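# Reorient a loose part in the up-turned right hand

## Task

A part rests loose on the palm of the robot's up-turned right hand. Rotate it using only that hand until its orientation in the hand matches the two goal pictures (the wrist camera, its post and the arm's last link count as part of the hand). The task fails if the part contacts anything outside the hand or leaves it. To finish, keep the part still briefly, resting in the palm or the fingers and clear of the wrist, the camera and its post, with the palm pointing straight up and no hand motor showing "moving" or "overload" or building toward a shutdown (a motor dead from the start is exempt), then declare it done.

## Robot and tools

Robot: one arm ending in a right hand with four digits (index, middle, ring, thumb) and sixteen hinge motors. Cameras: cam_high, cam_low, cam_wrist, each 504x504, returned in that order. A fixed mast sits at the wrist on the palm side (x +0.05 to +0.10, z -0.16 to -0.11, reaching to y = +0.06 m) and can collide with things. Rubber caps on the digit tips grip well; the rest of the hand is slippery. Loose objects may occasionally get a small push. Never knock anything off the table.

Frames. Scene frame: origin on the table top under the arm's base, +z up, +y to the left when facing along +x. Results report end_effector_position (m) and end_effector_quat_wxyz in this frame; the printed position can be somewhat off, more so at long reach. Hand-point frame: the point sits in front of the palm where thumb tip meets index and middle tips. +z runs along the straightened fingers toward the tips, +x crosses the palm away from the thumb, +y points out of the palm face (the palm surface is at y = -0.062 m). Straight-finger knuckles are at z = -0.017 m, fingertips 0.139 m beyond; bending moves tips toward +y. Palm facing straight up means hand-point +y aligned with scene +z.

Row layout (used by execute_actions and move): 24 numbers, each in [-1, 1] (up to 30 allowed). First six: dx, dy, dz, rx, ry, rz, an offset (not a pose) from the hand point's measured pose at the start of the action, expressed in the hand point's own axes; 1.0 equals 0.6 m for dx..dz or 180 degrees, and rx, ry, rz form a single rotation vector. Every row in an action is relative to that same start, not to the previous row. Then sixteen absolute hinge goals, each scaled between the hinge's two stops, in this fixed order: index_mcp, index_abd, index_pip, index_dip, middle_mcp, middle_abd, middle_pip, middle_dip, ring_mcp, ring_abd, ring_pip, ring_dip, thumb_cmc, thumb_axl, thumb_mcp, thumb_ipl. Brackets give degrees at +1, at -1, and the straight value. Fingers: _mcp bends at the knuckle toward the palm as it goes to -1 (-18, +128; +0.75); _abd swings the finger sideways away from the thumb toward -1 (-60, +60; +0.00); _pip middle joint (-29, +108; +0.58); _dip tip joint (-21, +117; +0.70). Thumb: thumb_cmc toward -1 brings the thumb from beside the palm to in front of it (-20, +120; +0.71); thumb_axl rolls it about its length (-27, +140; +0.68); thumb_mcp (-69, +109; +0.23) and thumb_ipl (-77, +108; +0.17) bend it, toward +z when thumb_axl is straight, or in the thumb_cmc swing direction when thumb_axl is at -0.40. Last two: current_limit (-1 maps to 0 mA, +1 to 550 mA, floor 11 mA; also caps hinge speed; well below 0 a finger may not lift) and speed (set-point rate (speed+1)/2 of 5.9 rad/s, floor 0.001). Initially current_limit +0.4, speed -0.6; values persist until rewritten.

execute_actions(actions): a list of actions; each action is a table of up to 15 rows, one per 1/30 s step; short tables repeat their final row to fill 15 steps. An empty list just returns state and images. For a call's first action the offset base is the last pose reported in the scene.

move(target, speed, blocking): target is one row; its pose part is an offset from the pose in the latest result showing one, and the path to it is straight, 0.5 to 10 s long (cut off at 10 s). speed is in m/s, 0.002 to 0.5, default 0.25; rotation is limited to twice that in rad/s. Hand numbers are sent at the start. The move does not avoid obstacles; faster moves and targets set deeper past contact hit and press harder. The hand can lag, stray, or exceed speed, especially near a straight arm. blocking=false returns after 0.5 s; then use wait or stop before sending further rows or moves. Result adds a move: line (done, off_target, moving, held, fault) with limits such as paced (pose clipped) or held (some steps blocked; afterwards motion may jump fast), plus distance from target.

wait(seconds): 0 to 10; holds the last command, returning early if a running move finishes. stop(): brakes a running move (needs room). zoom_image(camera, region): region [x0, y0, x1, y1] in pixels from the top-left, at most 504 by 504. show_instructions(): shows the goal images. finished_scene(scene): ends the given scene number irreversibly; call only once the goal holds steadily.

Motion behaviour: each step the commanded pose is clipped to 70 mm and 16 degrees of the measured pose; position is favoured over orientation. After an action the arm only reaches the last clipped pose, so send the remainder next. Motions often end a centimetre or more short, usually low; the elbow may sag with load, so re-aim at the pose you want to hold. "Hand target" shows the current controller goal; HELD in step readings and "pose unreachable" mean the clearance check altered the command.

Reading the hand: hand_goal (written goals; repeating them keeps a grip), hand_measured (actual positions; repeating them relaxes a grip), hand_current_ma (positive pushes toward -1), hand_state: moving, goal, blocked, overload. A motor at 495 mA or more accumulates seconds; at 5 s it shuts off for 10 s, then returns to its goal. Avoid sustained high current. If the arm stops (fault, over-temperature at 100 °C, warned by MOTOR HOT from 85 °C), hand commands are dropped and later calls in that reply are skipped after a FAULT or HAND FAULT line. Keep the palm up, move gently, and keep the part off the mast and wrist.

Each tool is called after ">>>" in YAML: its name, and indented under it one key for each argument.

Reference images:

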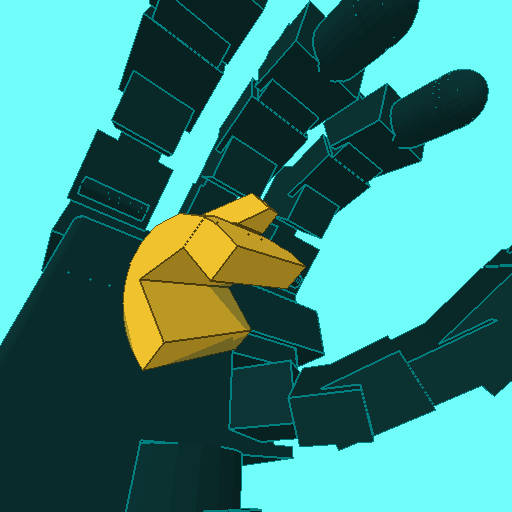

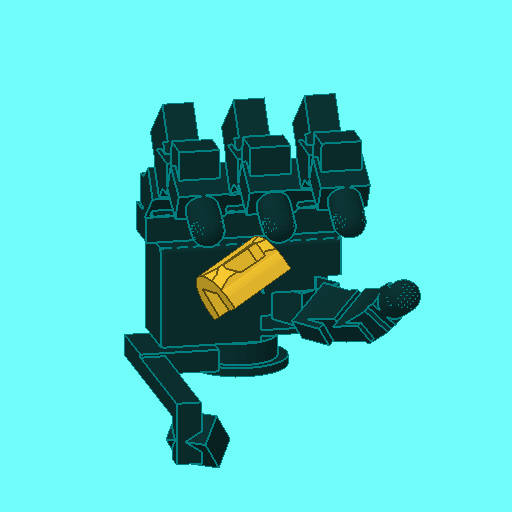

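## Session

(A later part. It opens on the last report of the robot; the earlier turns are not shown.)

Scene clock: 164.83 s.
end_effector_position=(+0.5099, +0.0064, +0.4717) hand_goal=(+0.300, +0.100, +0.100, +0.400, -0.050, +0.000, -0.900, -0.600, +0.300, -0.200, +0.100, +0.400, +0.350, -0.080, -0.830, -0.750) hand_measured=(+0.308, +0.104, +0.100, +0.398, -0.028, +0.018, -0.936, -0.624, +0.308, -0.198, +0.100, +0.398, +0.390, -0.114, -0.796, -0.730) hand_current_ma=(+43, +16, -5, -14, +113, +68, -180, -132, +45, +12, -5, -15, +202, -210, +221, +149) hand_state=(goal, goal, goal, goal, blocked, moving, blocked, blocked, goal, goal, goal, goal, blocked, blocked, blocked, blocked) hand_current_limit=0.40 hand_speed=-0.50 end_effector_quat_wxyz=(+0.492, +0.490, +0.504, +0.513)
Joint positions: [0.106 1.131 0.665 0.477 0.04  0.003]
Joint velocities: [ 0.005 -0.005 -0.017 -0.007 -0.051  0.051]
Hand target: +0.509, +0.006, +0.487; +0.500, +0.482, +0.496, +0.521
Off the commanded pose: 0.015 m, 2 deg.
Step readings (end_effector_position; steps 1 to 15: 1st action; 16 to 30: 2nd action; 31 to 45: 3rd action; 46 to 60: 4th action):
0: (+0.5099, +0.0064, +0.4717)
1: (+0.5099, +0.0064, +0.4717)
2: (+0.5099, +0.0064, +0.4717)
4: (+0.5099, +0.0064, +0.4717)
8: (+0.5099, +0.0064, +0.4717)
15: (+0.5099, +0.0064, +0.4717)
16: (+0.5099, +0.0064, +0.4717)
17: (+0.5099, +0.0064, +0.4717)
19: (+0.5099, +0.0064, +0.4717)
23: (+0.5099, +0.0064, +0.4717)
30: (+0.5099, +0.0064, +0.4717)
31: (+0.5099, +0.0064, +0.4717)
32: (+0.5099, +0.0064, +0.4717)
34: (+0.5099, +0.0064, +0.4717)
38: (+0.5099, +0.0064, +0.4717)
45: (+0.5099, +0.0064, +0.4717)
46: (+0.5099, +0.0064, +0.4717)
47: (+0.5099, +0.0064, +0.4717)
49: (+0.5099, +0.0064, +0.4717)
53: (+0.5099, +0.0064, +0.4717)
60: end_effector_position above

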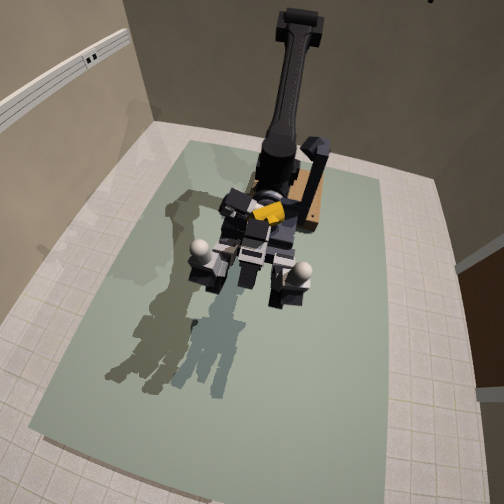

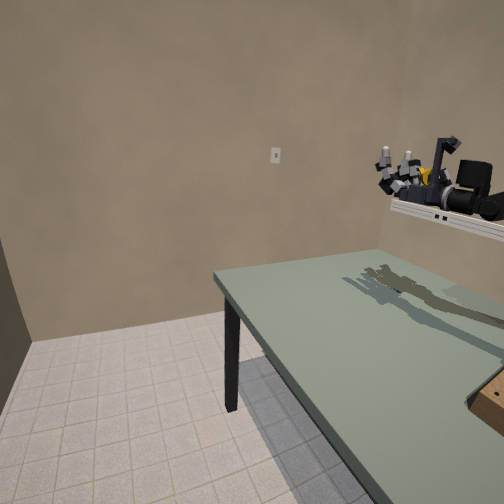

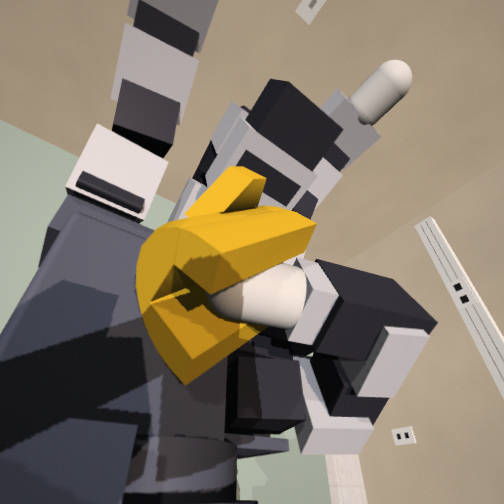

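>>> execute_actions:
  actions:
    - [[0,0.025,0,-0.01,0,0,0.3,0.1,0.1,0.4,-0.05,-0.05,-0.85,-0.5,0.3,-0.2,0.1,0.4,0.5,-0.12,-0.92,-0.66,0.4,-0.7]]
    - [[0,0.025,0,-0.01,0,0,0.3,0.1,0.1,0.4,-0.05,-0.1,-0.8,-0.45,0.3,-0.2,0.1,0.4,0.6,-0.15,-1,-0.55,0.4,-0.7]]

>>> zoom_image:
  camera: "cam_high"
  region: [170, 140, 330, 300]

Scene clock: 168.73 s.
end_effector_position=(+0.5099, +0.0064, +0.4717) hand_goal=(+0.300, +0.100, +0.100, +0.400, -0.050, -0.100, -0.800, -0.450, +0.300, -0.200, +0.100, +0.400, +0.600, -0.150, -1.000, -0.550) hand_measured=(+0.308, +0.104, +0.100, +0.398, -0.044, -0.098, -0.826, -0.470, +0.308, -0.198, +0.100, +0.398, +0.600, -0.156, -1.000, -0.558) hand_current_ma=(+43, +16, -5, -14, +27, +13, -134, -103, +45, +12, -5, -15, +3, -37, +0, -55) hand_state=(goal, goal, goal, goal, goal, goal, blocked, goal, goal, goal, goal, goal, goal, goal, goal, goal) hand_current_limit=0.40 hand_speed=-0.70 end_effector_quat_wxyz=(+0.492, +0.490, +0.504, +0.513)
Joint positions: [0.106 1.131 0.665 0.477 0.04  0.003]
Joint velocities: [ 0.005 -0.015 -0.012 -0.012 -0.022 -0.007]
Hand target: +0.509, +0.006, +0.487; +0.500, +0.482, +0.496, +0.521
Off the commanded pose: 0.015 m, 2 deg.
Step readings (end_effector_position; steps 1 to 15: 1st action; 16 to 30: 2nd action):
0: (+0.5099, +0.0064, +0.4717)
1: (+0.5099, +0.0064, +0.4717)
2: (+0.5099, +0.0064, +0.4717)
4: (+0.5099, +0.0064, +0.4717)
8: (+0.5099, +0.0064, +0.4717)
15: (+0.5099, +0.0064, +0.4717)
16: (+0.5099, +0.0064, +0.4717)
17: (+0.5099, +0.0064, +0.4717)
19: (+0.5099, +0.0064, +0.4717)
23: (+0.5099, +0.0064, +0.4717)
30: end_effector_position above

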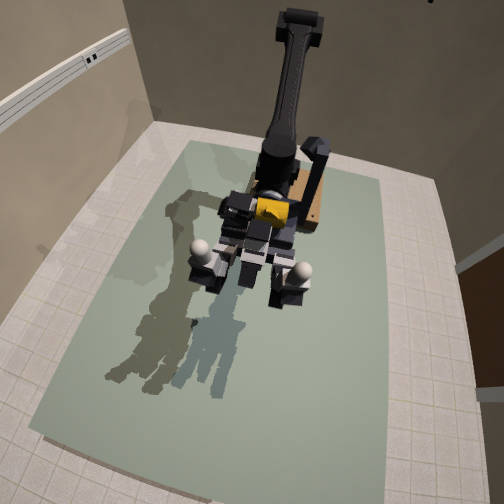

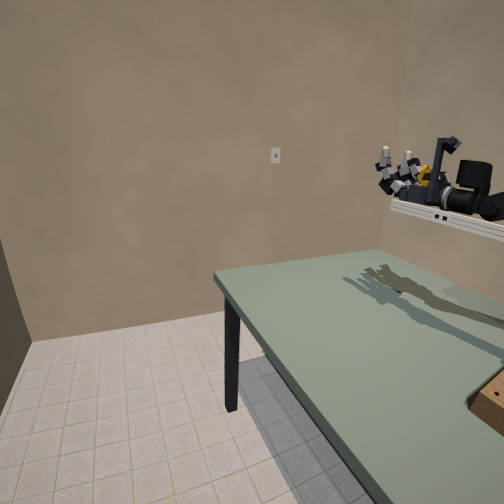

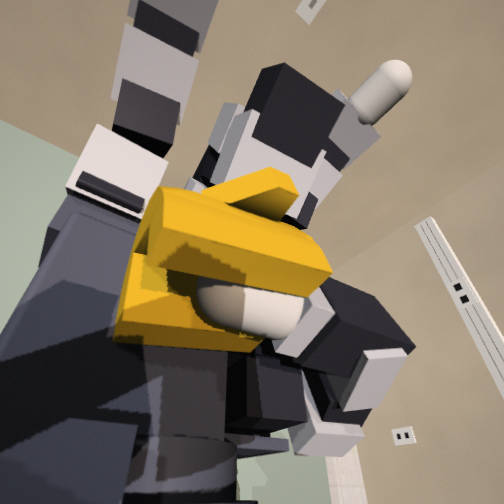

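Region (170, 140, 330, 300) of cam_high's 504x504 image, scaled by 3.150, with more detail than that image has.

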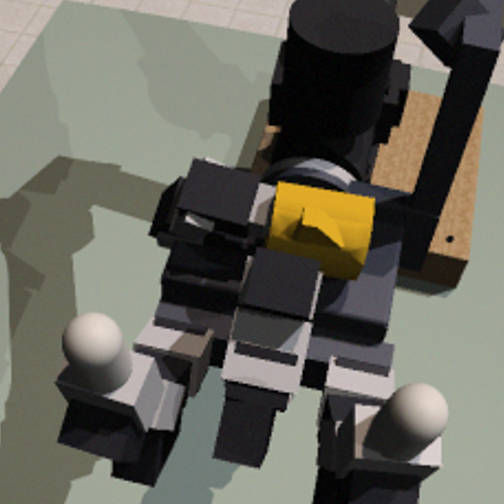

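>>> execute_actions:
  actions:
    - [[0,0.025,0,-0.01,0,0,0.3,0.1,0.1,0.4,-0.05,-0.1,-0.82,-0.47,0.2,-0.35,-0.95,-0.7,0.6,-0.15,-1,-0.55,0.4,0]]
    - [[0,0.025,0,-0.01,0,0,0.3,0.1,0.1,0.4,-0.05,-0.1,-0.82,-0.47,-0.15,-0.35,-0.95,-0.65,0.6,-0.15,-1,-0.55,0.4,-0.4]]
    - [[0,0.025,0,-0.01,0,0,0.3,0.1,0.1,0.4,0.0,-0.1,-0.92,-0.6,-0.22,-0.35,-0.85,-0.45,0.6,-0.03,-1,-0.55,0.4,-0.6]]

>>> zoom_image:
  camera: "cam_high"
  region: [170, 140, 330, 300]

Scene clock: 172.10 s.
end_effector_position=(+0.5099, +0.0064, +0.4717) hand_goal=(+0.300, +0.100, +0.100, +0.400, +0.000, -0.100, -0.920, -0.600, -0.220, -0.350, -0.850, -0.450, +0.600, -0.030, -1.000, -0.550) hand_measured=(+0.308, +0.104, +0.100, +0.398, +0.002, -0.098, -0.920, -0.598, -0.176, -0.350, -0.924, -0.622, +0.602, -0.046, -0.996, -0.550) hand_current_ma=(+43, +15, -5, -14, +9, +13, +1, +12, +231, -2, -369, -385, +8, -99, +21, +0) hand_state=(goal, goal, goal, goal, goal, goal, goal, goal, blocked, goal, blocked, blocked, goal, goal, goal, goal) hand_current_limit=0.40 hand_speed=-0.60 end_effector_quat_wxyz=(+0.492, +0.490, +0.504, +0.513)
Joint positions: [0.106 1.131 0.665 0.477 0.04  0.003]
Joint velocities: [-0.005  0.005  0.002 -0.002 -0.007 -0.022]
Hand target: +0.509, +0.006, +0.487; +0.500, +0.482, +0.496, +0.521
Off the commanded pose: 0.015 m, 2 deg.
Step readings (end_effector_position; steps 1 to 15: 1st action; 16 to 30: 2nd action; 31 to 45: 3rd action):
0: (+0.5099, +0.0064, +0.4717)
1: (+0.5099, +0.0064, +0.4717)
2: (+0.5099, +0.0064, +0.4717)
4: (+0.5099, +0.0064, +0.4717)
8: (+0.5099, +0.0064, +0.4717)
15: (+0.5099, +0.0064, +0.4717)
16: (+0.5099, +0.0064, +0.4717)
17: (+0.5099, +0.0064, +0.4717)
19: (+0.5099, +0.0064, +0.4717)
23: (+0.5099, +0.0064, +0.4717)
30: (+0.5099, +0.0064, +0.4717)
31: (+0.5099, +0.0064, +0.4717)
32: (+0.5099, +0.0064, +0.4717)
34: (+0.5099, +0.0064, +0.4717)
38: (+0.5099, +0.0064, +0.4717)
45: end_effector_position above

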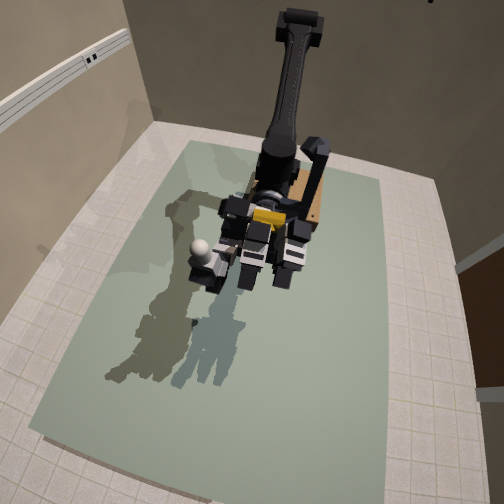

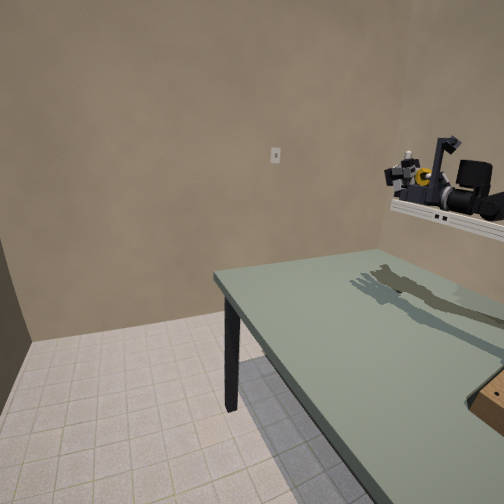

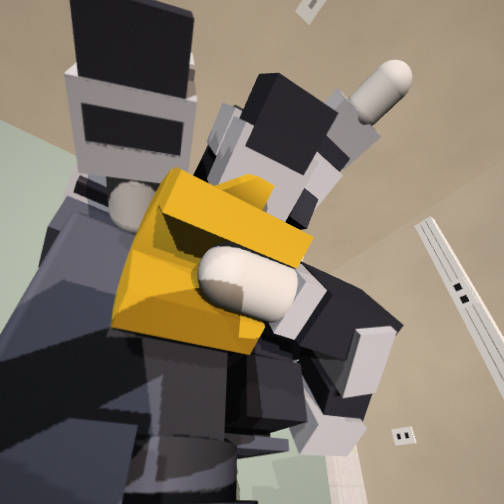

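Region (170, 140, 330, 300) of cam_high's 504x504 image, scaled by 3.150, with more detail than that image has.

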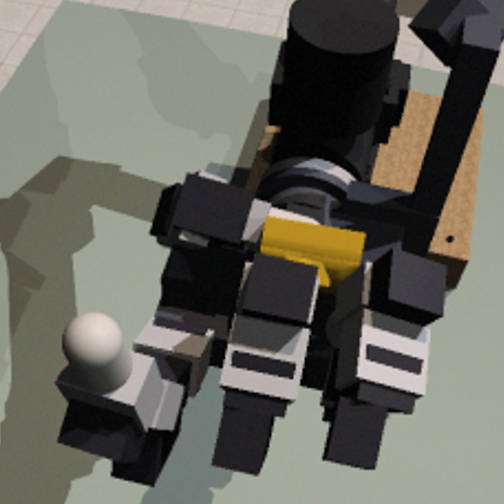

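>>> execute_actions:
  actions:
    - [[0,0.025,0,-0.01,0,0,0.3,0.1,0.1,0.4,-0.05,-0.1,-0.8,-0.45,0.0,-0.4,-0.9,-0.6,0.6,-0.15,-1,-0.55,0.4,-0.6]]
    - [[0,0.025,0,-0.01,0,0,0.3,0.1,0.1,0.4,-0.05,-0.1,-0.82,-0.5,-0.05,-0.45,-0.75,-0.4,0.5,-0.13,-0.92,-0.66,0.4,-0.6]]

Scene clock: 185.60 s.
end_effector_position=(+0.5099, +0.0064, +0.4717) hand_goal=(+0.300, +0.100, +0.100, +0.400, -0.050, -0.100, -0.820, -0.500, -0.050, -0.450, -0.750, -0.400, +0.500, -0.130, -0.920, -0.660) hand_measured=(+0.308, +0.104, +0.100, +0.398, -0.042, -0.098, -0.824, -0.498, -0.040, -0.446, -0.778, -0.430, +0.530, -0.140, -0.912, -0.642) hand_current_ma=(+43, +15, -5, -14, +43, +9, -23, +7, +55, +15, -142, -155, +159, -58, +57, +128) hand_state=(goal, goal, goal, goal, goal, goal, goal, goal, goal, goal, blocked, blocked, blocked, goal, goal, goal) hand_current_limit=0.40 hand_speed=-0.60 end_effector_quat_wxyz=(+0.492, +0.490, +0.504, +0.513)
Joint positions: [0.106 1.131 0.665 0.477 0.04  0.003]
Joint velocities: [-0.005 -0.015 -0.007 -0.002 -0.051  0.066]
Hand target: +0.509, +0.006, +0.487; +0.500, +0.482, +0.496, +0.521
Off the commanded pose: 0.015 m, 2 deg.
Step readings (end_effector_position; steps 1 to 15: 1st action; 16 to 30: 2nd action):
0: (+0.5099, +0.0064, +0.4717)
1: (+0.5099, +0.0064, +0.4717)
2: (+0.5099, +0.0064, +0.4717)
4: (+0.5099, +0.0064, +0.4717)
8: (+0.5099, +0.0064, +0.4717)
15: (+0.5099, +0.0064, +0.4717)
16: (+0.5099, +0.0064, +0.4717)
17: (+0.5099, +0.0064, +0.4717)
19: (+0.5099, +0.0064, +0.4717)
23: (+0.5099, +0.0064, +0.4717)
30: end_effector_position above

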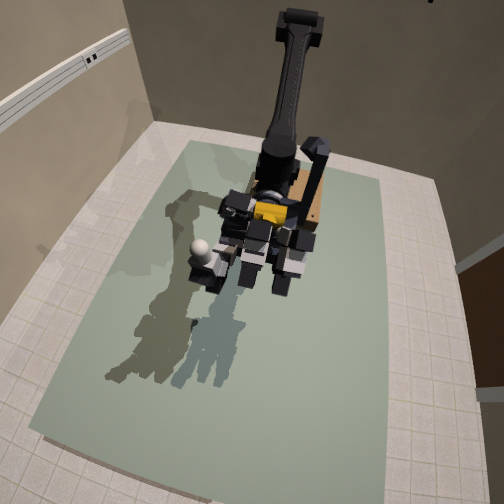

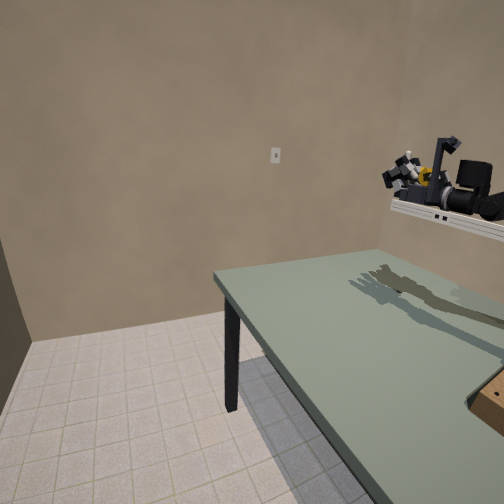

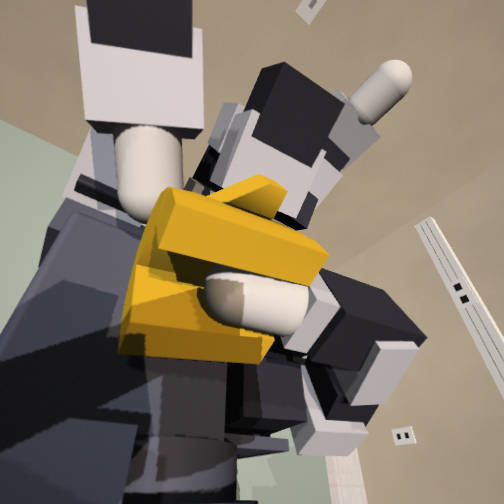

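Ring now contacts. Push more and retract the middle.

>>> execute_actions:
  actions:
    - [[0,0.025,0,-0.01,0,0,0.3,0.1,0.1,0.4,0.0,-0.1,-0.92,-0.6,-0.05,-0.45,-0.62,-0.25,0.42,-0.12,-0.87,-0.72,0.4,-0.7]]
    - [[0,0.025,0,-0.01,0,0,0.3,0.1,0.1,0.4,0.0,-0.1,-0.92,-0.6,-0.08,-0.45,-0.55,-0.15,0.4,-0.12,-0.85,-0.74,0.4,-0.7]]

>>> zoom_image:
  camera: "cam_high"
  region: [170,140,330,300]

Scene clock: 187.70 s.
end_effector_position=(+0.5099, +0.0064, +0.4717) hand_goal=(+0.300, +0.100, +0.100, +0.400, +0.000, -0.100, -0.920, -0.600, -0.080, -0.450, -0.550, -0.150, +0.400, -0.120, -0.850, -0.740) hand_measured=(+0.308, +0.104, +0.100, +0.398, +0.002, -0.098, -0.920, -0.598, -0.070, -0.448, -0.558, -0.154, +0.458, -0.130, -0.830, -0.704) hand_current_ma=(+43, +15, -5, -14, +6, +9, +1, +13, +55, +10, -38, -22, +303, -57, +127, +256) hand_state=(goal, goal, goal, goal, goal, goal, goal, goal, goal, goal, goal, goal, blocked, goal, goal, blocked) hand_current_limit=0.40 hand_speed=-0.70 end_effector_quat_wxyz=(+0.492, +0.490, +0.504, +0.513)
Joint positions: [0.106 1.131 0.665 0.477 0.04  0.003]
Joint velocities: [-0.005  0.005  0.022 -0.002  0.022 -0.037]
Hand target: +0.509, +0.006, +0.487; +0.500, +0.482, +0.496, +0.521
Off the commanded pose: 0.015 m, 2 deg.
Step readings (end_effector_position; steps 1 to 15: 1st action; 16 to 30: 2nd action):
0: (+0.5099, +0.0064, +0.4717)
1: (+0.5099, +0.0064, +0.4717)
2: (+0.5099, +0.0064, +0.4717)
4: (+0.5099, +0.0064, +0.4717)
8: (+0.5099, +0.0064, +0.4717)
15: (+0.5099, +0.0064, +0.4717)
16: (+0.5099, +0.0064, +0.4717)
17: (+0.5099, +0.0064, +0.4717)
19: (+0.5099, +0.0064, +0.4717)
23: (+0.5099, +0.0064, +0.4717)
30: end_effector_position above

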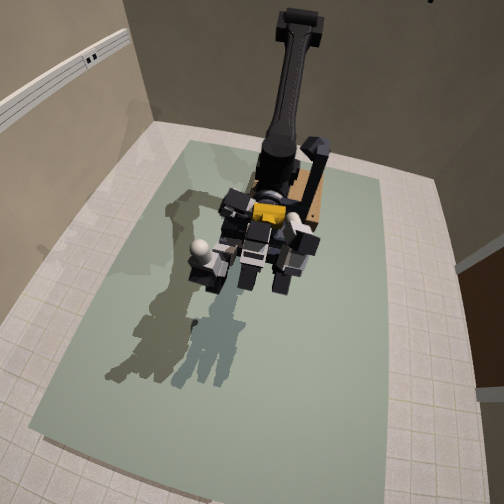

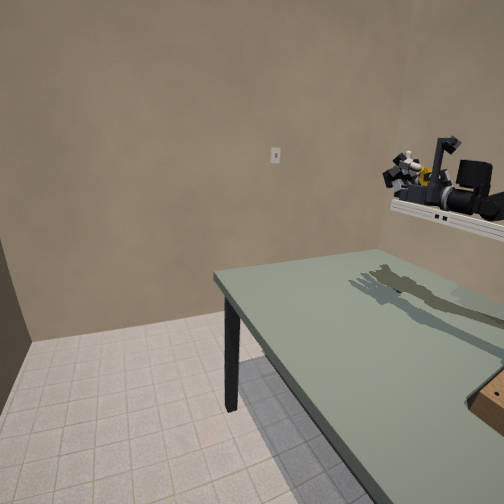

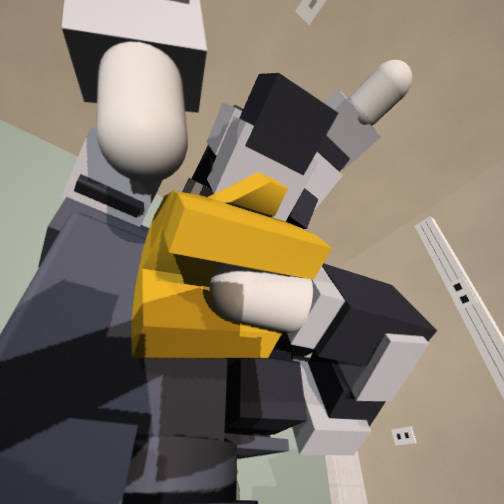

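Region (170, 140, 330, 300) of cam_high's 504x504 image, scaled by 3.150, with more detail than that image has.

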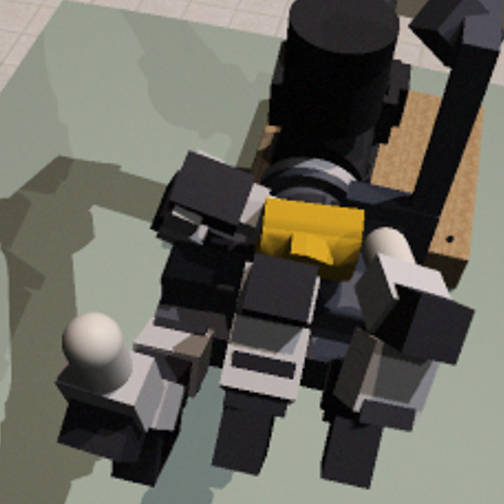

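>>> execute_actions:
  actions:
    - [[0,0.025,0,-0.01,0,0,0.3,0.1,0.1,0.4,0.0,0.45,-0.97,-0.65,0.2,-0.45,-0.55,-0.15,0.45,-0.12,-0.85,-0.72,0.4,-0.5]]
    - [[0,0.025,0,-0.01,0,0,0.3,0.3,0.1,0.4,-0.08,0.45,-0.85,-0.45,0.2,-0.45,-0.55,-0.15,0.45,-0.12,-0.85,-0.72,0.4,-0.7]]
    - [[0,0.025,0,-0.01,0,0,0.3,0.3,0.1,0.4,-0.1,0.45,-0.78,-0.35,0.2,-0.45,-0.55,-0.15,0.45,-0.12,-0.85,-0.72,0.4,-0.7]]

>>> zoom_image:
  camera: "cam_high"
  region: [170,140,330,300]

Scene clock: 190.73 s.
end_effector_position=(+0.5099, +0.0064, +0.4717) hand_goal=(+0.300, +0.300, +0.100, +0.400, -0.100, +0.450, -0.780, -0.350, +0.200, -0.450, -0.550, -0.150, +0.450, -0.120, -0.850, -0.720) hand_measured=(+0.308, +0.298, +0.100, +0.398, -0.086, +0.454, -0.848, -0.410, +0.204, -0.448, -0.556, -0.154, +0.476, -0.144, -0.830, -0.714) hand_current_ma=(+43, -10, -5, -14, +70, +19, -350, -327, +21, +10, -29, -22, +134, -150, +126, +48) hand_state=(goal, goal, goal, goal, goal, goal, blocked, blocked, goal, goal, goal, goal, blocked, blocked, goal, goal) hand_current_limit=0.40 hand_speed=-0.70 end_effector_quat_wxyz=(+0.492, +0.490, +0.504, +0.513)
Joint positions: [0.106 1.131 0.665 0.477 0.04  0.003]
Joint velocities: [-0.005  0.005  0.007 -0.002 -0.051 -0.037]
Hand target: +0.509, +0.006, +0.487; +0.500, +0.482, +0.496, +0.521
Off the commanded pose: 0.015 m, 2 deg.
Step readings (end_effector_position; steps 1 to 15: 1st action; 16 to 30: 2nd action; 31 to 45: 3rd action):
0: (+0.5099, +0.0064, +0.4717)
1: (+0.5099, +0.0064, +0.4717)
2: (+0.5099, +0.0064, +0.4717)
4: (+0.5099, +0.0064, +0.4717)
8: (+0.5099, +0.0064, +0.4717)
15: (+0.5099, +0.0064, +0.4717)
16: (+0.5099, +0.0064, +0.4717)
17: (+0.5099, +0.0064, +0.4717)
19: (+0.5099, +0.0064, +0.4717)
23: (+0.5099, +0.0064, +0.4717)
30: (+0.5099, +0.0064, +0.4717)
31: (+0.5099, +0.0064, +0.4717)
32: (+0.5099, +0.0064, +0.4717)
34: (+0.5099, +0.0064, +0.4717)
38: (+0.5099, +0.0064, +0.4717)
45: end_effector_position above

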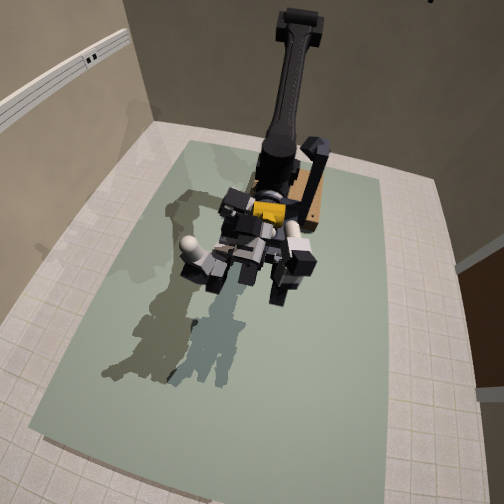

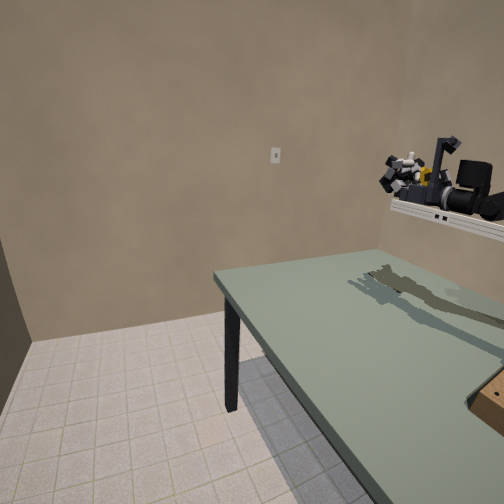

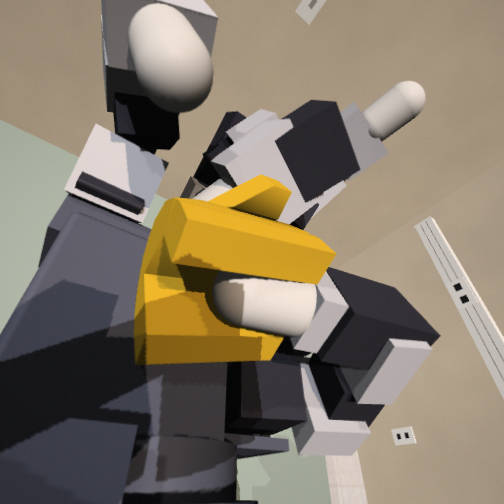

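Region (170, 140, 330, 300) of cam_high's 504x504 image, scaled by 3.150, with more detail than that image has.

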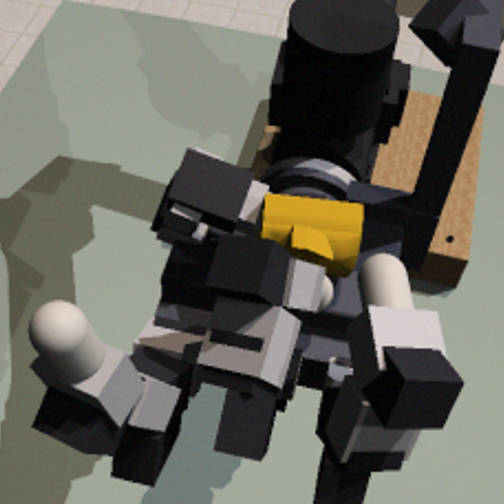

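>>> execute_actions:
  actions:
    - [[0,0.025,0,-0.01,0,0,0.3,0.3,0.1,0.4,-0.08,0.45,-0.83,-0.4,0.2,-0.45,-0.55,-0.15,0.6,-0.12,-0.85,-0.85,0.4,-0.75]]
    - [[0,0.025,0,-0.01,0,0,0.3,0.3,0.1,0.4,-0.1,0.45,-0.78,-0.35,0.2,-0.45,-0.55,-0.15,0.7,-0.1,-0.88,-0.95,0.4,-0.75]]

>>> zoom_image:
  camera: "cam_high"
  region: [170,140,330,300]

Scene clock: 193.33 s.
end_effector_position=(+0.5099, +0.0064, +0.4717) hand_goal=(+0.300, +0.300, +0.100, +0.400, -0.100, +0.450, -0.780, -0.350, +0.200, -0.450, -0.550, -0.150, +0.700, -0.100, -0.880, -0.950) hand_measured=(+0.308, +0.298, +0.100, +0.398, -0.094, +0.452, -0.798, -0.362, +0.204, -0.448, -0.556, -0.154, +0.718, -0.112, -0.836, -0.846) hand_current_ma=(+43, -10, -5, -14, +28, +7, -95, -62, +21, +10, -29, -22, +87, -71, +283, +385) hand_state=(goal, goal, goal, goal, goal, goal, goal, goal, goal, goal, goal, goal, goal, goal, blocked, blocked) hand_current_limit=0.40 hand_speed=-0.75 end_effector_quat_wxyz=(+0.492, +0.490, +0.504, +0.513)
Joint positions: [0.106 1.131 0.665 0.477 0.04  0.003]
Joint velocities: [-0.005 -0.015  0.002  0.002 -0.037 -0.066]
Hand target: +0.509, +0.006, +0.487; +0.500, +0.482, +0.496, +0.521
Off the commanded pose: 0.015 m, 2 deg.
Step readings (end_effector_position; steps 1 to 15: 1st action; 16 to 30: 2nd action):
0: (+0.5099, +0.0064, +0.4717)
1: (+0.5099, +0.0064, +0.4717)
2: (+0.5099, +0.0064, +0.4717)
4: (+0.5099, +0.0064, +0.4717)
8: (+0.5099, +0.0064, +0.4717)
15: (+0.5099, +0.0064, +0.4717)
16: (+0.5099, +0.0064, +0.4717)
17: (+0.5099, +0.0064, +0.4717)
19: (+0.5099, +0.0064, +0.4717)
23: (+0.5099, +0.0064, +0.4717)
30: end_effector_position above

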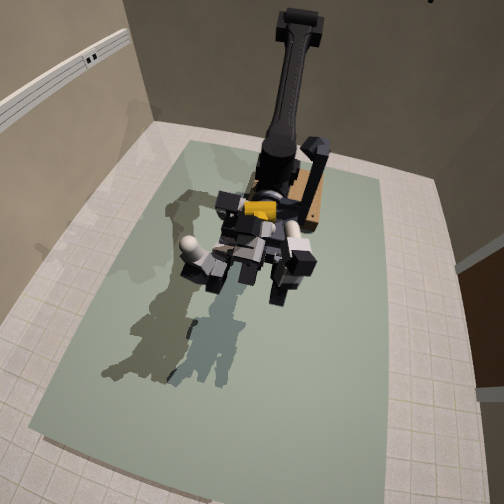

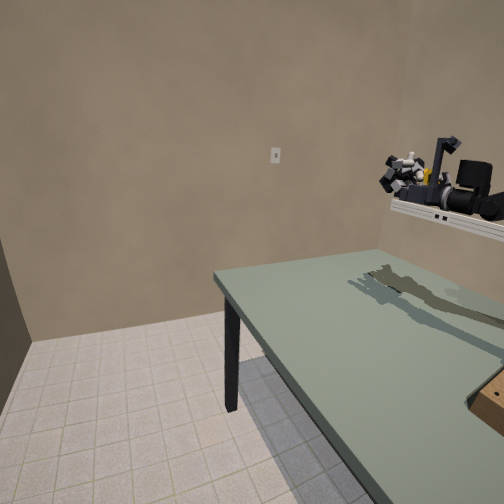

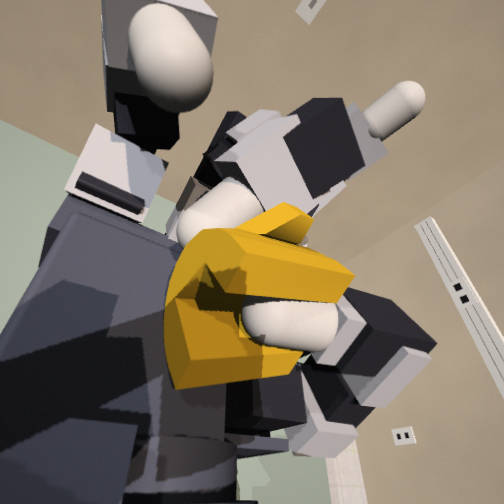

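Region (170, 140, 330, 300) of cam_high's 504x504 image, scaled by 3.150, with more detail than that image has.

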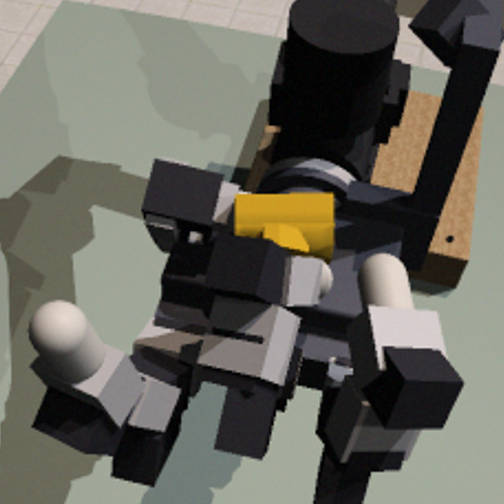

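>>> execute_actions:
  actions:
    - [[0,0.025,0,-0.01,0,0,0.3,0.3,0.1,0.4,-0.08,0.45,-0.76,-0.2,0.2,-0.45,-0.55,-0.15,0.72,-0.05,-0.85,-0.87,0.4,-0.75]]
    - [[0,0.025,0,-0.01,0,0,0.3,0.3,0.1,0.4,-0.08,0.45,-0.74,-0.1,0.2,-0.45,-0.55,-0.15,0.72,-0.02,-0.85,-0.87,0.4,-0.75]]

>>> zoom_image:
  camera: "cam_high"
  region: [170,140,330,300]

Scene clock: 195.87 s.
end_effector_position=(+0.5099, +0.0064, +0.4717) hand_goal=(+0.300, +0.300, +0.100, +0.400, -0.080, +0.450, -0.740, -0.100, +0.200, -0.450, -0.550, -0.150, +0.720, -0.020, -0.850, -0.870) hand_measured=(+0.308, +0.298, +0.100, +0.398, -0.078, +0.458, -0.794, -0.168, +0.204, -0.448, -0.556, -0.154, +0.762, -0.104, -0.812, -0.846) hand_current_ma=(+43, -10, -5, -14, +13, +34, -273, -368, +21, +10, -29, -22, +220, -385, +250, +180) hand_state=(goal, goal, goal, goal, goal, goal, blocked, blocked, goal, goal, goal, goal, blocked, blocked, blocked, blocked) hand_current_limit=0.40 hand_speed=-0.75 end_effector_quat_wxyz=(+0.492, +0.490, +0.504, +0.513)
Joint positions: [0.106 1.131 0.665 0.477 0.04  0.003]
Joint velocities: [ 0.005 -0.015 -0.002 -0.002 -0.095 -0.037]
Hand target: +0.509, +0.006, +0.487; +0.500, +0.482, +0.496, +0.521
Off the commanded pose: 0.015 m, 2 deg.
Step readings (end_effector_position; steps 1 to 15: 1st action; 16 to 30: 2nd action):
0: (+0.5099, +0.0064, +0.4717)
1: (+0.5099, +0.0064, +0.4717)
2: (+0.5099, +0.0064, +0.4717)
4: (+0.5099, +0.0064, +0.4717)
8: (+0.5099, +0.0064, +0.4717)
15: (+0.5099, +0.0064, +0.4717)
16: (+0.5099, +0.0064, +0.4717)
17: (+0.5099, +0.0064, +0.4717)
19: (+0.5099, +0.0064, +0.4717)
23: (+0.5099, +0.0064, +0.4717)
30: end_effector_position above

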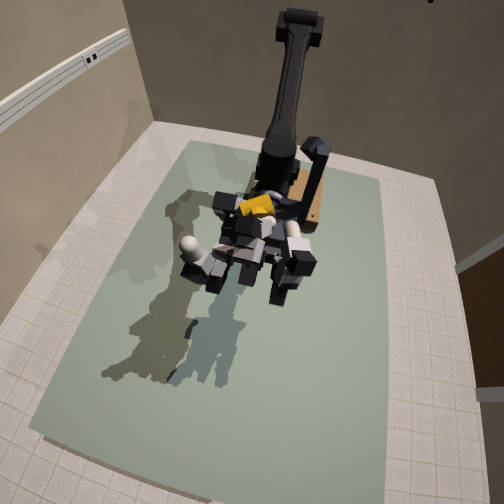

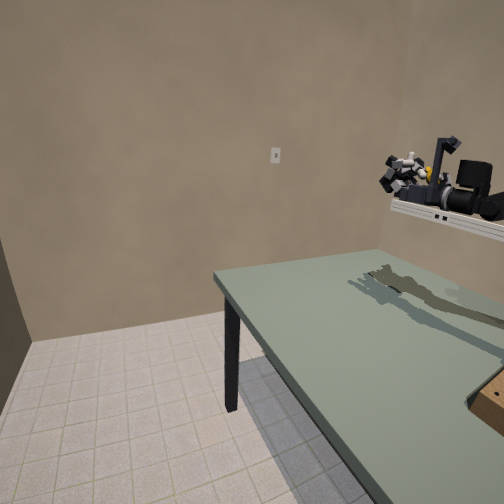

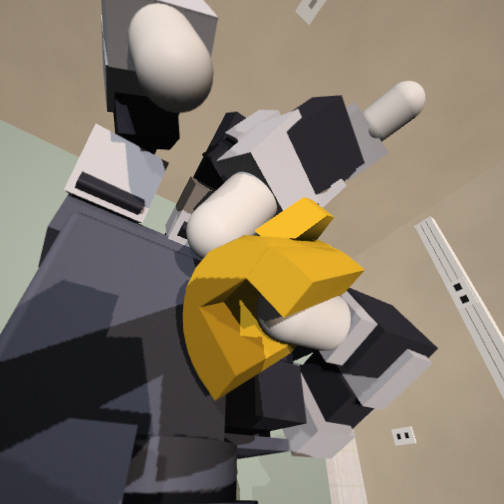

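Region (170, 140, 330, 300) of cam_high's 504x504 image, scaled by 3.150, with more detail than that image has.

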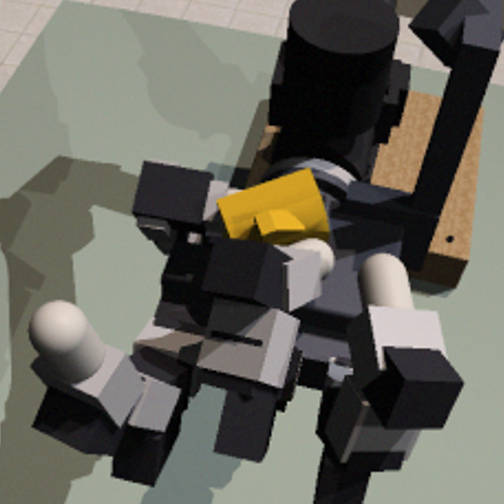

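>>> execute_actions:
  actions:
    - [[0,0.025,0,-0.01,0,0,0.3,0.3,0.1,0.4,-0.08,0.5,-0.79,-0.2,0.2,-0.45,-0.55,-0.15,0.62,-0.07,-0.84,-0.82,0.4,-0.8]]
    - [[0,0.025,0,-0.01,0,0,0.3,0.3,0.1,0.4,-0.08,0.55,-0.8,-0.24,0.2,-0.45,-0.55,-0.15,0.52,-0.07,-0.84,-0.78,0.4,-0.8]]

>>> zoom_image:
  camera: "cam_high"
  region: [170,140,330,300]

>>> zoom_image:
  camera: "cam_low"
  region: [370,120,480,230]

Scene clock: 199.57 s.
end_effector_position=(+0.5099, +0.0064, +0.4717) hand_goal=(+0.300, +0.300, +0.100, +0.400, -0.080, +0.550, -0.800, -0.240, +0.200, -0.450, -0.550, -0.150, +0.520, -0.070, -0.840, -0.780) hand_measured=(+0.308, +0.298, +0.100, +0.398, -0.058, +0.564, -0.824, -0.254, +0.204, -0.448, -0.556, -0.154, +0.644, -0.092, -0.816, -0.802) hand_current_ma=(+43, -10, -5, -14, +119, +60, -120, -70, +21, +10, -29, -22, +385, -131, +151, -159) hand_state=(goal, goal, goal, goal, blocked, goal, blocked, goal, goal, goal, goal, goal, blocked, blocked, blocked, blocked) hand_current_limit=0.40 hand_speed=-0.80 end_effector_quat_wxyz=(+0.492, +0.490, +0.504, +0.513)
Joint positions: [0.106 1.131 0.665 0.477 0.04  0.003]
Joint velocities: [-0.024 -0.015  0.007  0.007 -0.007 -0.051]
Hand target: +0.509, +0.006, +0.487; +0.500, +0.482, +0.496, +0.521
Off the commanded pose: 0.015 m, 2 deg.
Step readings (end_effector_position; steps 1 to 15: 1st action; 16 to 30: 2nd action):
0: (+0.5099, +0.0064, +0.4717)
1: (+0.5099, +0.0064, +0.4717)
2: (+0.5099, +0.0064, +0.4717)
4: (+0.5099, +0.0064, +0.4717)
8: (+0.5099, +0.0064, +0.4717)
15: (+0.5099, +0.0064, +0.4717)
16: (+0.5099, +0.0064, +0.4717)
17: (+0.5099, +0.0064, +0.4717)
19: (+0.5099, +0.0064, +0.4717)
23: (+0.5099, +0.0064, +0.4717)
30: end_effector_position above

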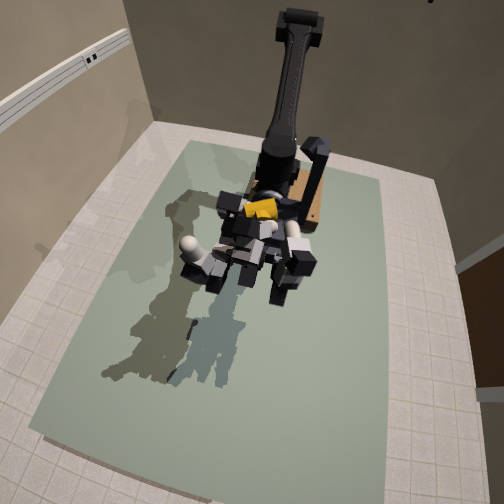

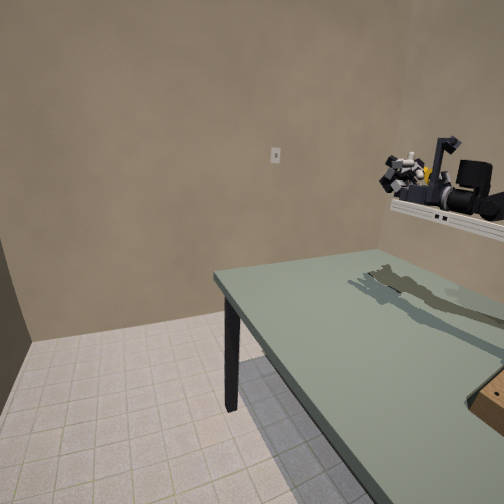

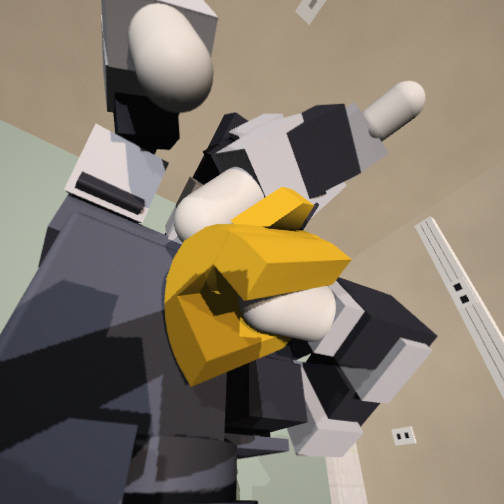

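Region (170, 140, 330, 300) of cam_high's 504x504 image, scaled by 3.150, with more detail than that image has.

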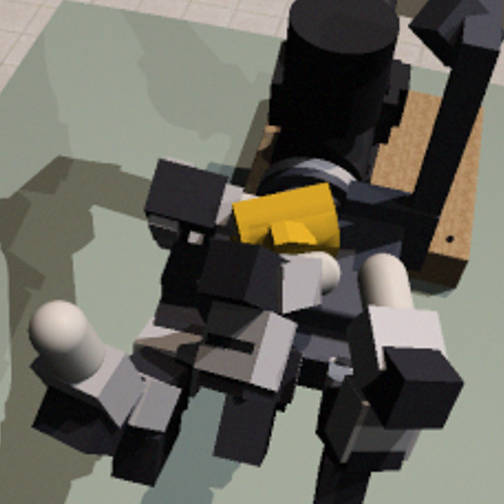

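Region (370, 120, 480, 230) of cam_low's 504x504 image, scaled by 4.582, with more detail than that image has.

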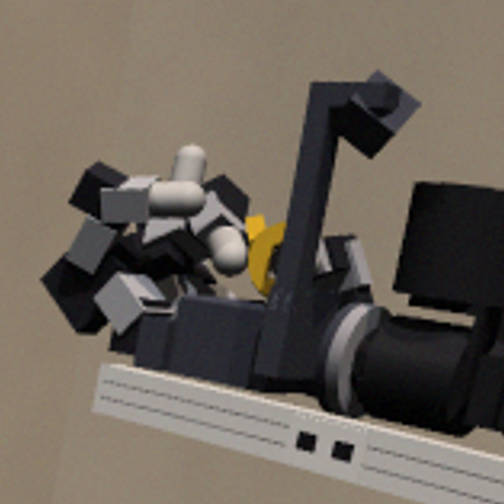

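>>> execute_actions:
  actions:
    - [[0,0.025,0,-0.01,0,0,0.3,0.3,0.1,0.4,-0.02,0.62,-0.8,-0.24,0.2,-0.45,-0.55,-0.15,0.5,-0.07,-0.8,-0.76,0.4,-0.8]]
    - [[0,0.025,0,-0.01,0,0,0.3,0.3,0.1,0.4,0.02,0.68,-0.78,-0.22,0.2,-0.45,-0.55,-0.15,0.45,-0.07,-0.8,-0.74,0.4,-0.8]]

>>> zoom_image:
  camera: "cam_high"
  region: [170,140,330,300]

Scene clock: 203.37 s.
end_effector_position=(+0.5099, +0.0064, +0.4717) hand_goal=(+0.300, +0.300, +0.100, +0.400, +0.020, +0.680, -0.780, -0.220, +0.200, -0.450, -0.550, -0.150, +0.450, -0.070, -0.800, -0.740) hand_measured=(+0.308, +0.298, +0.100, +0.398, +0.032, +0.684, -0.824, -0.250, +0.204, -0.448, -0.556, -0.154, +0.520, -0.088, -0.786, -0.740) hand_current_ma=(+43, -10, -5, -14, +59, +17, -229, -165, +21, +10, -29, -22, +360, -114, +89, -6) hand_state=(goal, goal, goal, goal, goal, goal, blocked, blocked, goal, goal, goal, goal, blocked, goal, goal, goal) hand_current_limit=0.40 hand_speed=-0.80 end_effector_quat_wxyz=(+0.492, +0.490, +0.504, +0.513)
Joint positions: [0.106 1.131 0.665 0.477 0.04  0.003]
Joint velocities: [-0.005 -0.015  0.007 -0.007 -0.022  0.081]
Hand target: +0.509, +0.006, +0.487; +0.500, +0.482, +0.496, +0.521
Off the commanded pose: 0.015 m, 2 deg.
Step readings (end_effector_position; steps 1 to 15: 1st action; 16 to 30: 2nd action):
0: (+0.5099, +0.0064, +0.4717)
1: (+0.5099, +0.0064, +0.4717)
2: (+0.5099, +0.0064, +0.4717)
4: (+0.5099, +0.0064, +0.4717)
8: (+0.5099, +0.0064, +0.4717)
15: (+0.5099, +0.0064, +0.4717)
16: (+0.5099, +0.0064, +0.4717)
17: (+0.5099, +0.0064, +0.4717)
19: (+0.5099, +0.0064, +0.4717)
23: (+0.5099, +0.0064, +0.4717)
30: end_effector_position above

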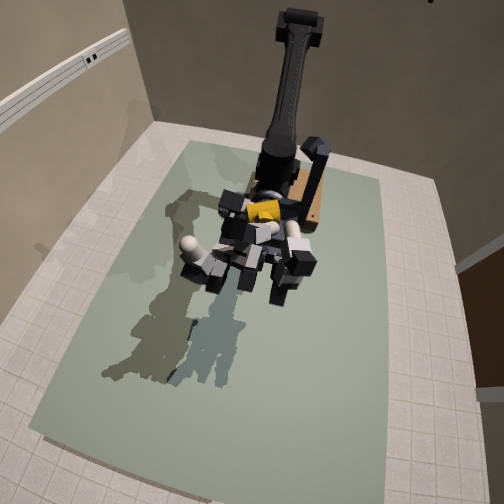

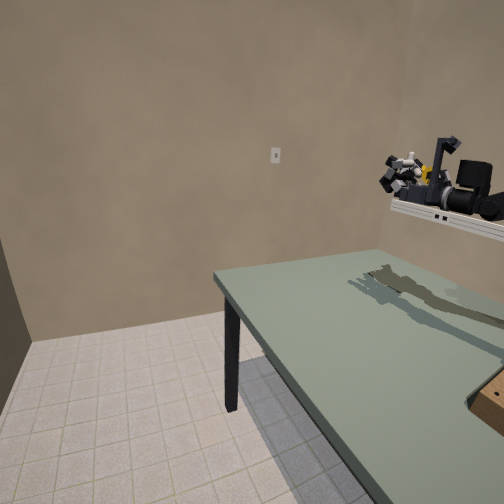

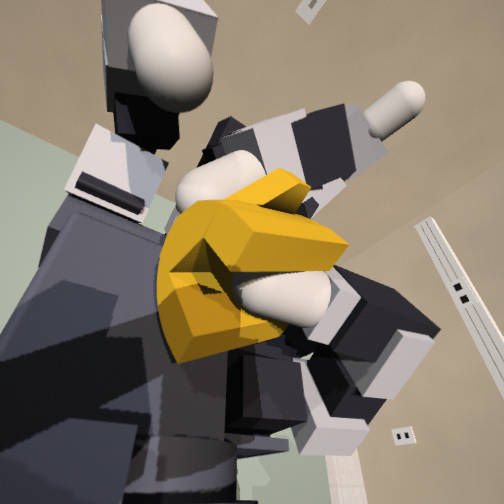

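Region (170, 140, 330, 300) of cam_high's 504x504 image, scaled by 3.150, with more detail than that image has.

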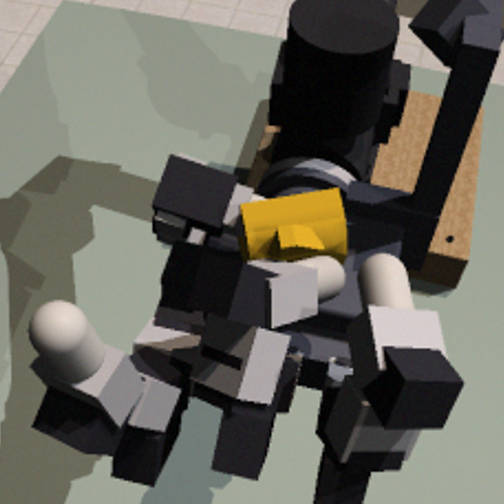

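>>> execute_actions:
  actions:
    - [[0,0.025,0,-0.01,0,0,0.3,0.3,0.1,0.4,0.05,0.75,-0.76,-0.15,0.2,-0.45,-0.55,-0.15,0.46,-0.07,-0.82,-0.62,0.4,-0.8]]
    - [[0,0.025,0,-0.01,0,0,0.3,0.3,0.1,0.4,0.07,0.8,-0.74,-0.08,0.2,-0.45,-0.55,-0.15,0.46,-0.08,-0.85,-0.52,0.4,-0.8]]

>>> zoom_image:
  camera: "cam_high"
  region: [170,140,330,300]

Scene clock: 205.53 s.
end_effector_position=(+0.5099, +0.0064, +0.4717) hand_goal=(+0.300, +0.300, +0.100, +0.400, +0.070, +0.800, -0.740, -0.080, +0.200, -0.450, -0.550, -0.150, +0.460, -0.080, -0.850, -0.520) hand_measured=(+0.308, +0.298, +0.100, +0.398, +0.124, +0.836, -0.812, -0.120, +0.204, -0.448, -0.556, -0.154, +0.520, -0.094, -0.830, -0.568) hand_current_ma=(+43, -10, -5, -14, +289, +162, -364, -217, +21, +10, -29, -22, +307, -84, +134, -341) hand_state=(goal, goal, goal, goal, blocked, blocked, blocked, blocked, goal, goal, goal, goal, blocked, goal, blocked, blocked) hand_current_limit=0.40 hand_speed=-0.80 end_effector_quat_wxyz=(+0.492, +0.490, +0.504, +0.513)
Joint positions: [0.106 1.131 0.665 0.477 0.04  0.003]
Joint velocities: [-0.005 -0.005 -0.007 -0.012  0.037 -0.007]
Hand target: +0.509, +0.006, +0.487; +0.500, +0.482, +0.496, +0.521
Off the commanded pose: 0.015 m, 2 deg.
Step readings (end_effector_position; steps 1 to 15: 1st action; 16 to 30: 2nd action):
0: (+0.5099, +0.0064, +0.4717)
1: (+0.5099, +0.0064, +0.4717)
2: (+0.5099, +0.0064, +0.4717)
4: (+0.5099, +0.0064, +0.4717)
8: (+0.5099, +0.0064, +0.4717)
15: (+0.5099, +0.0064, +0.4717)
16: (+0.5099, +0.0064, +0.4717)
17: (+0.5099, +0.0064, +0.4717)
19: (+0.5099, +0.0064, +0.4717)
23: (+0.5099, +0.0064, +0.4717)
30: end_effector_position above

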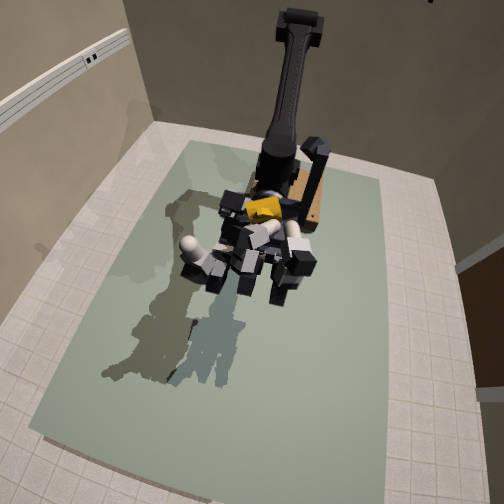

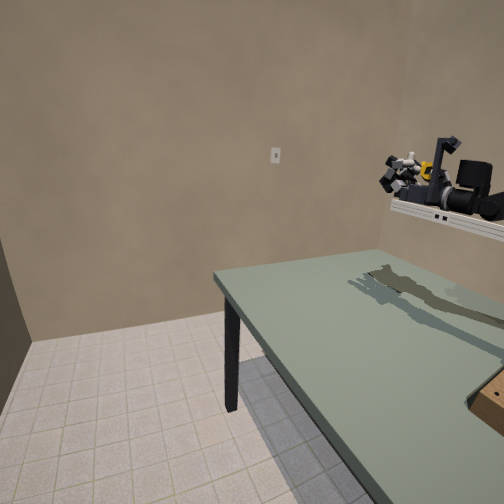

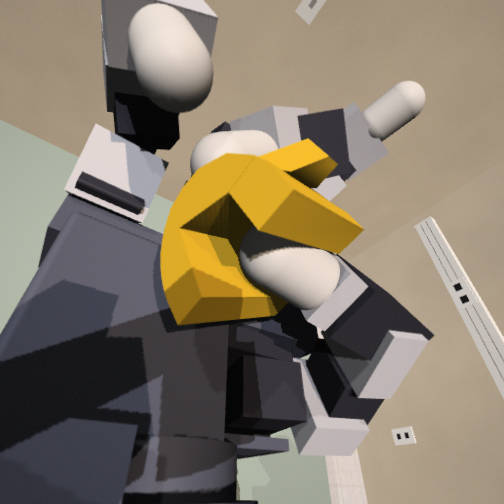

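Region (170, 140, 330, 300) of cam_high's 504x504 image, scaled by 3.150, with more detail than that image has.

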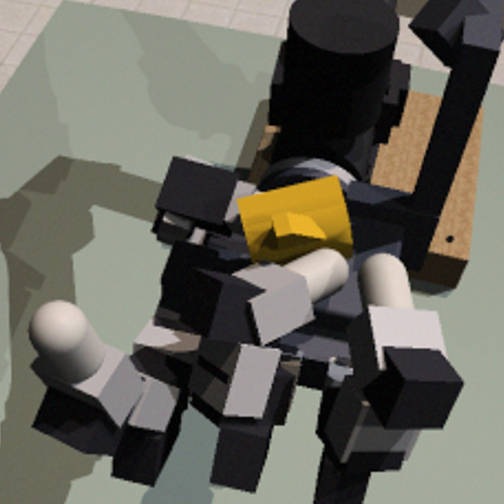

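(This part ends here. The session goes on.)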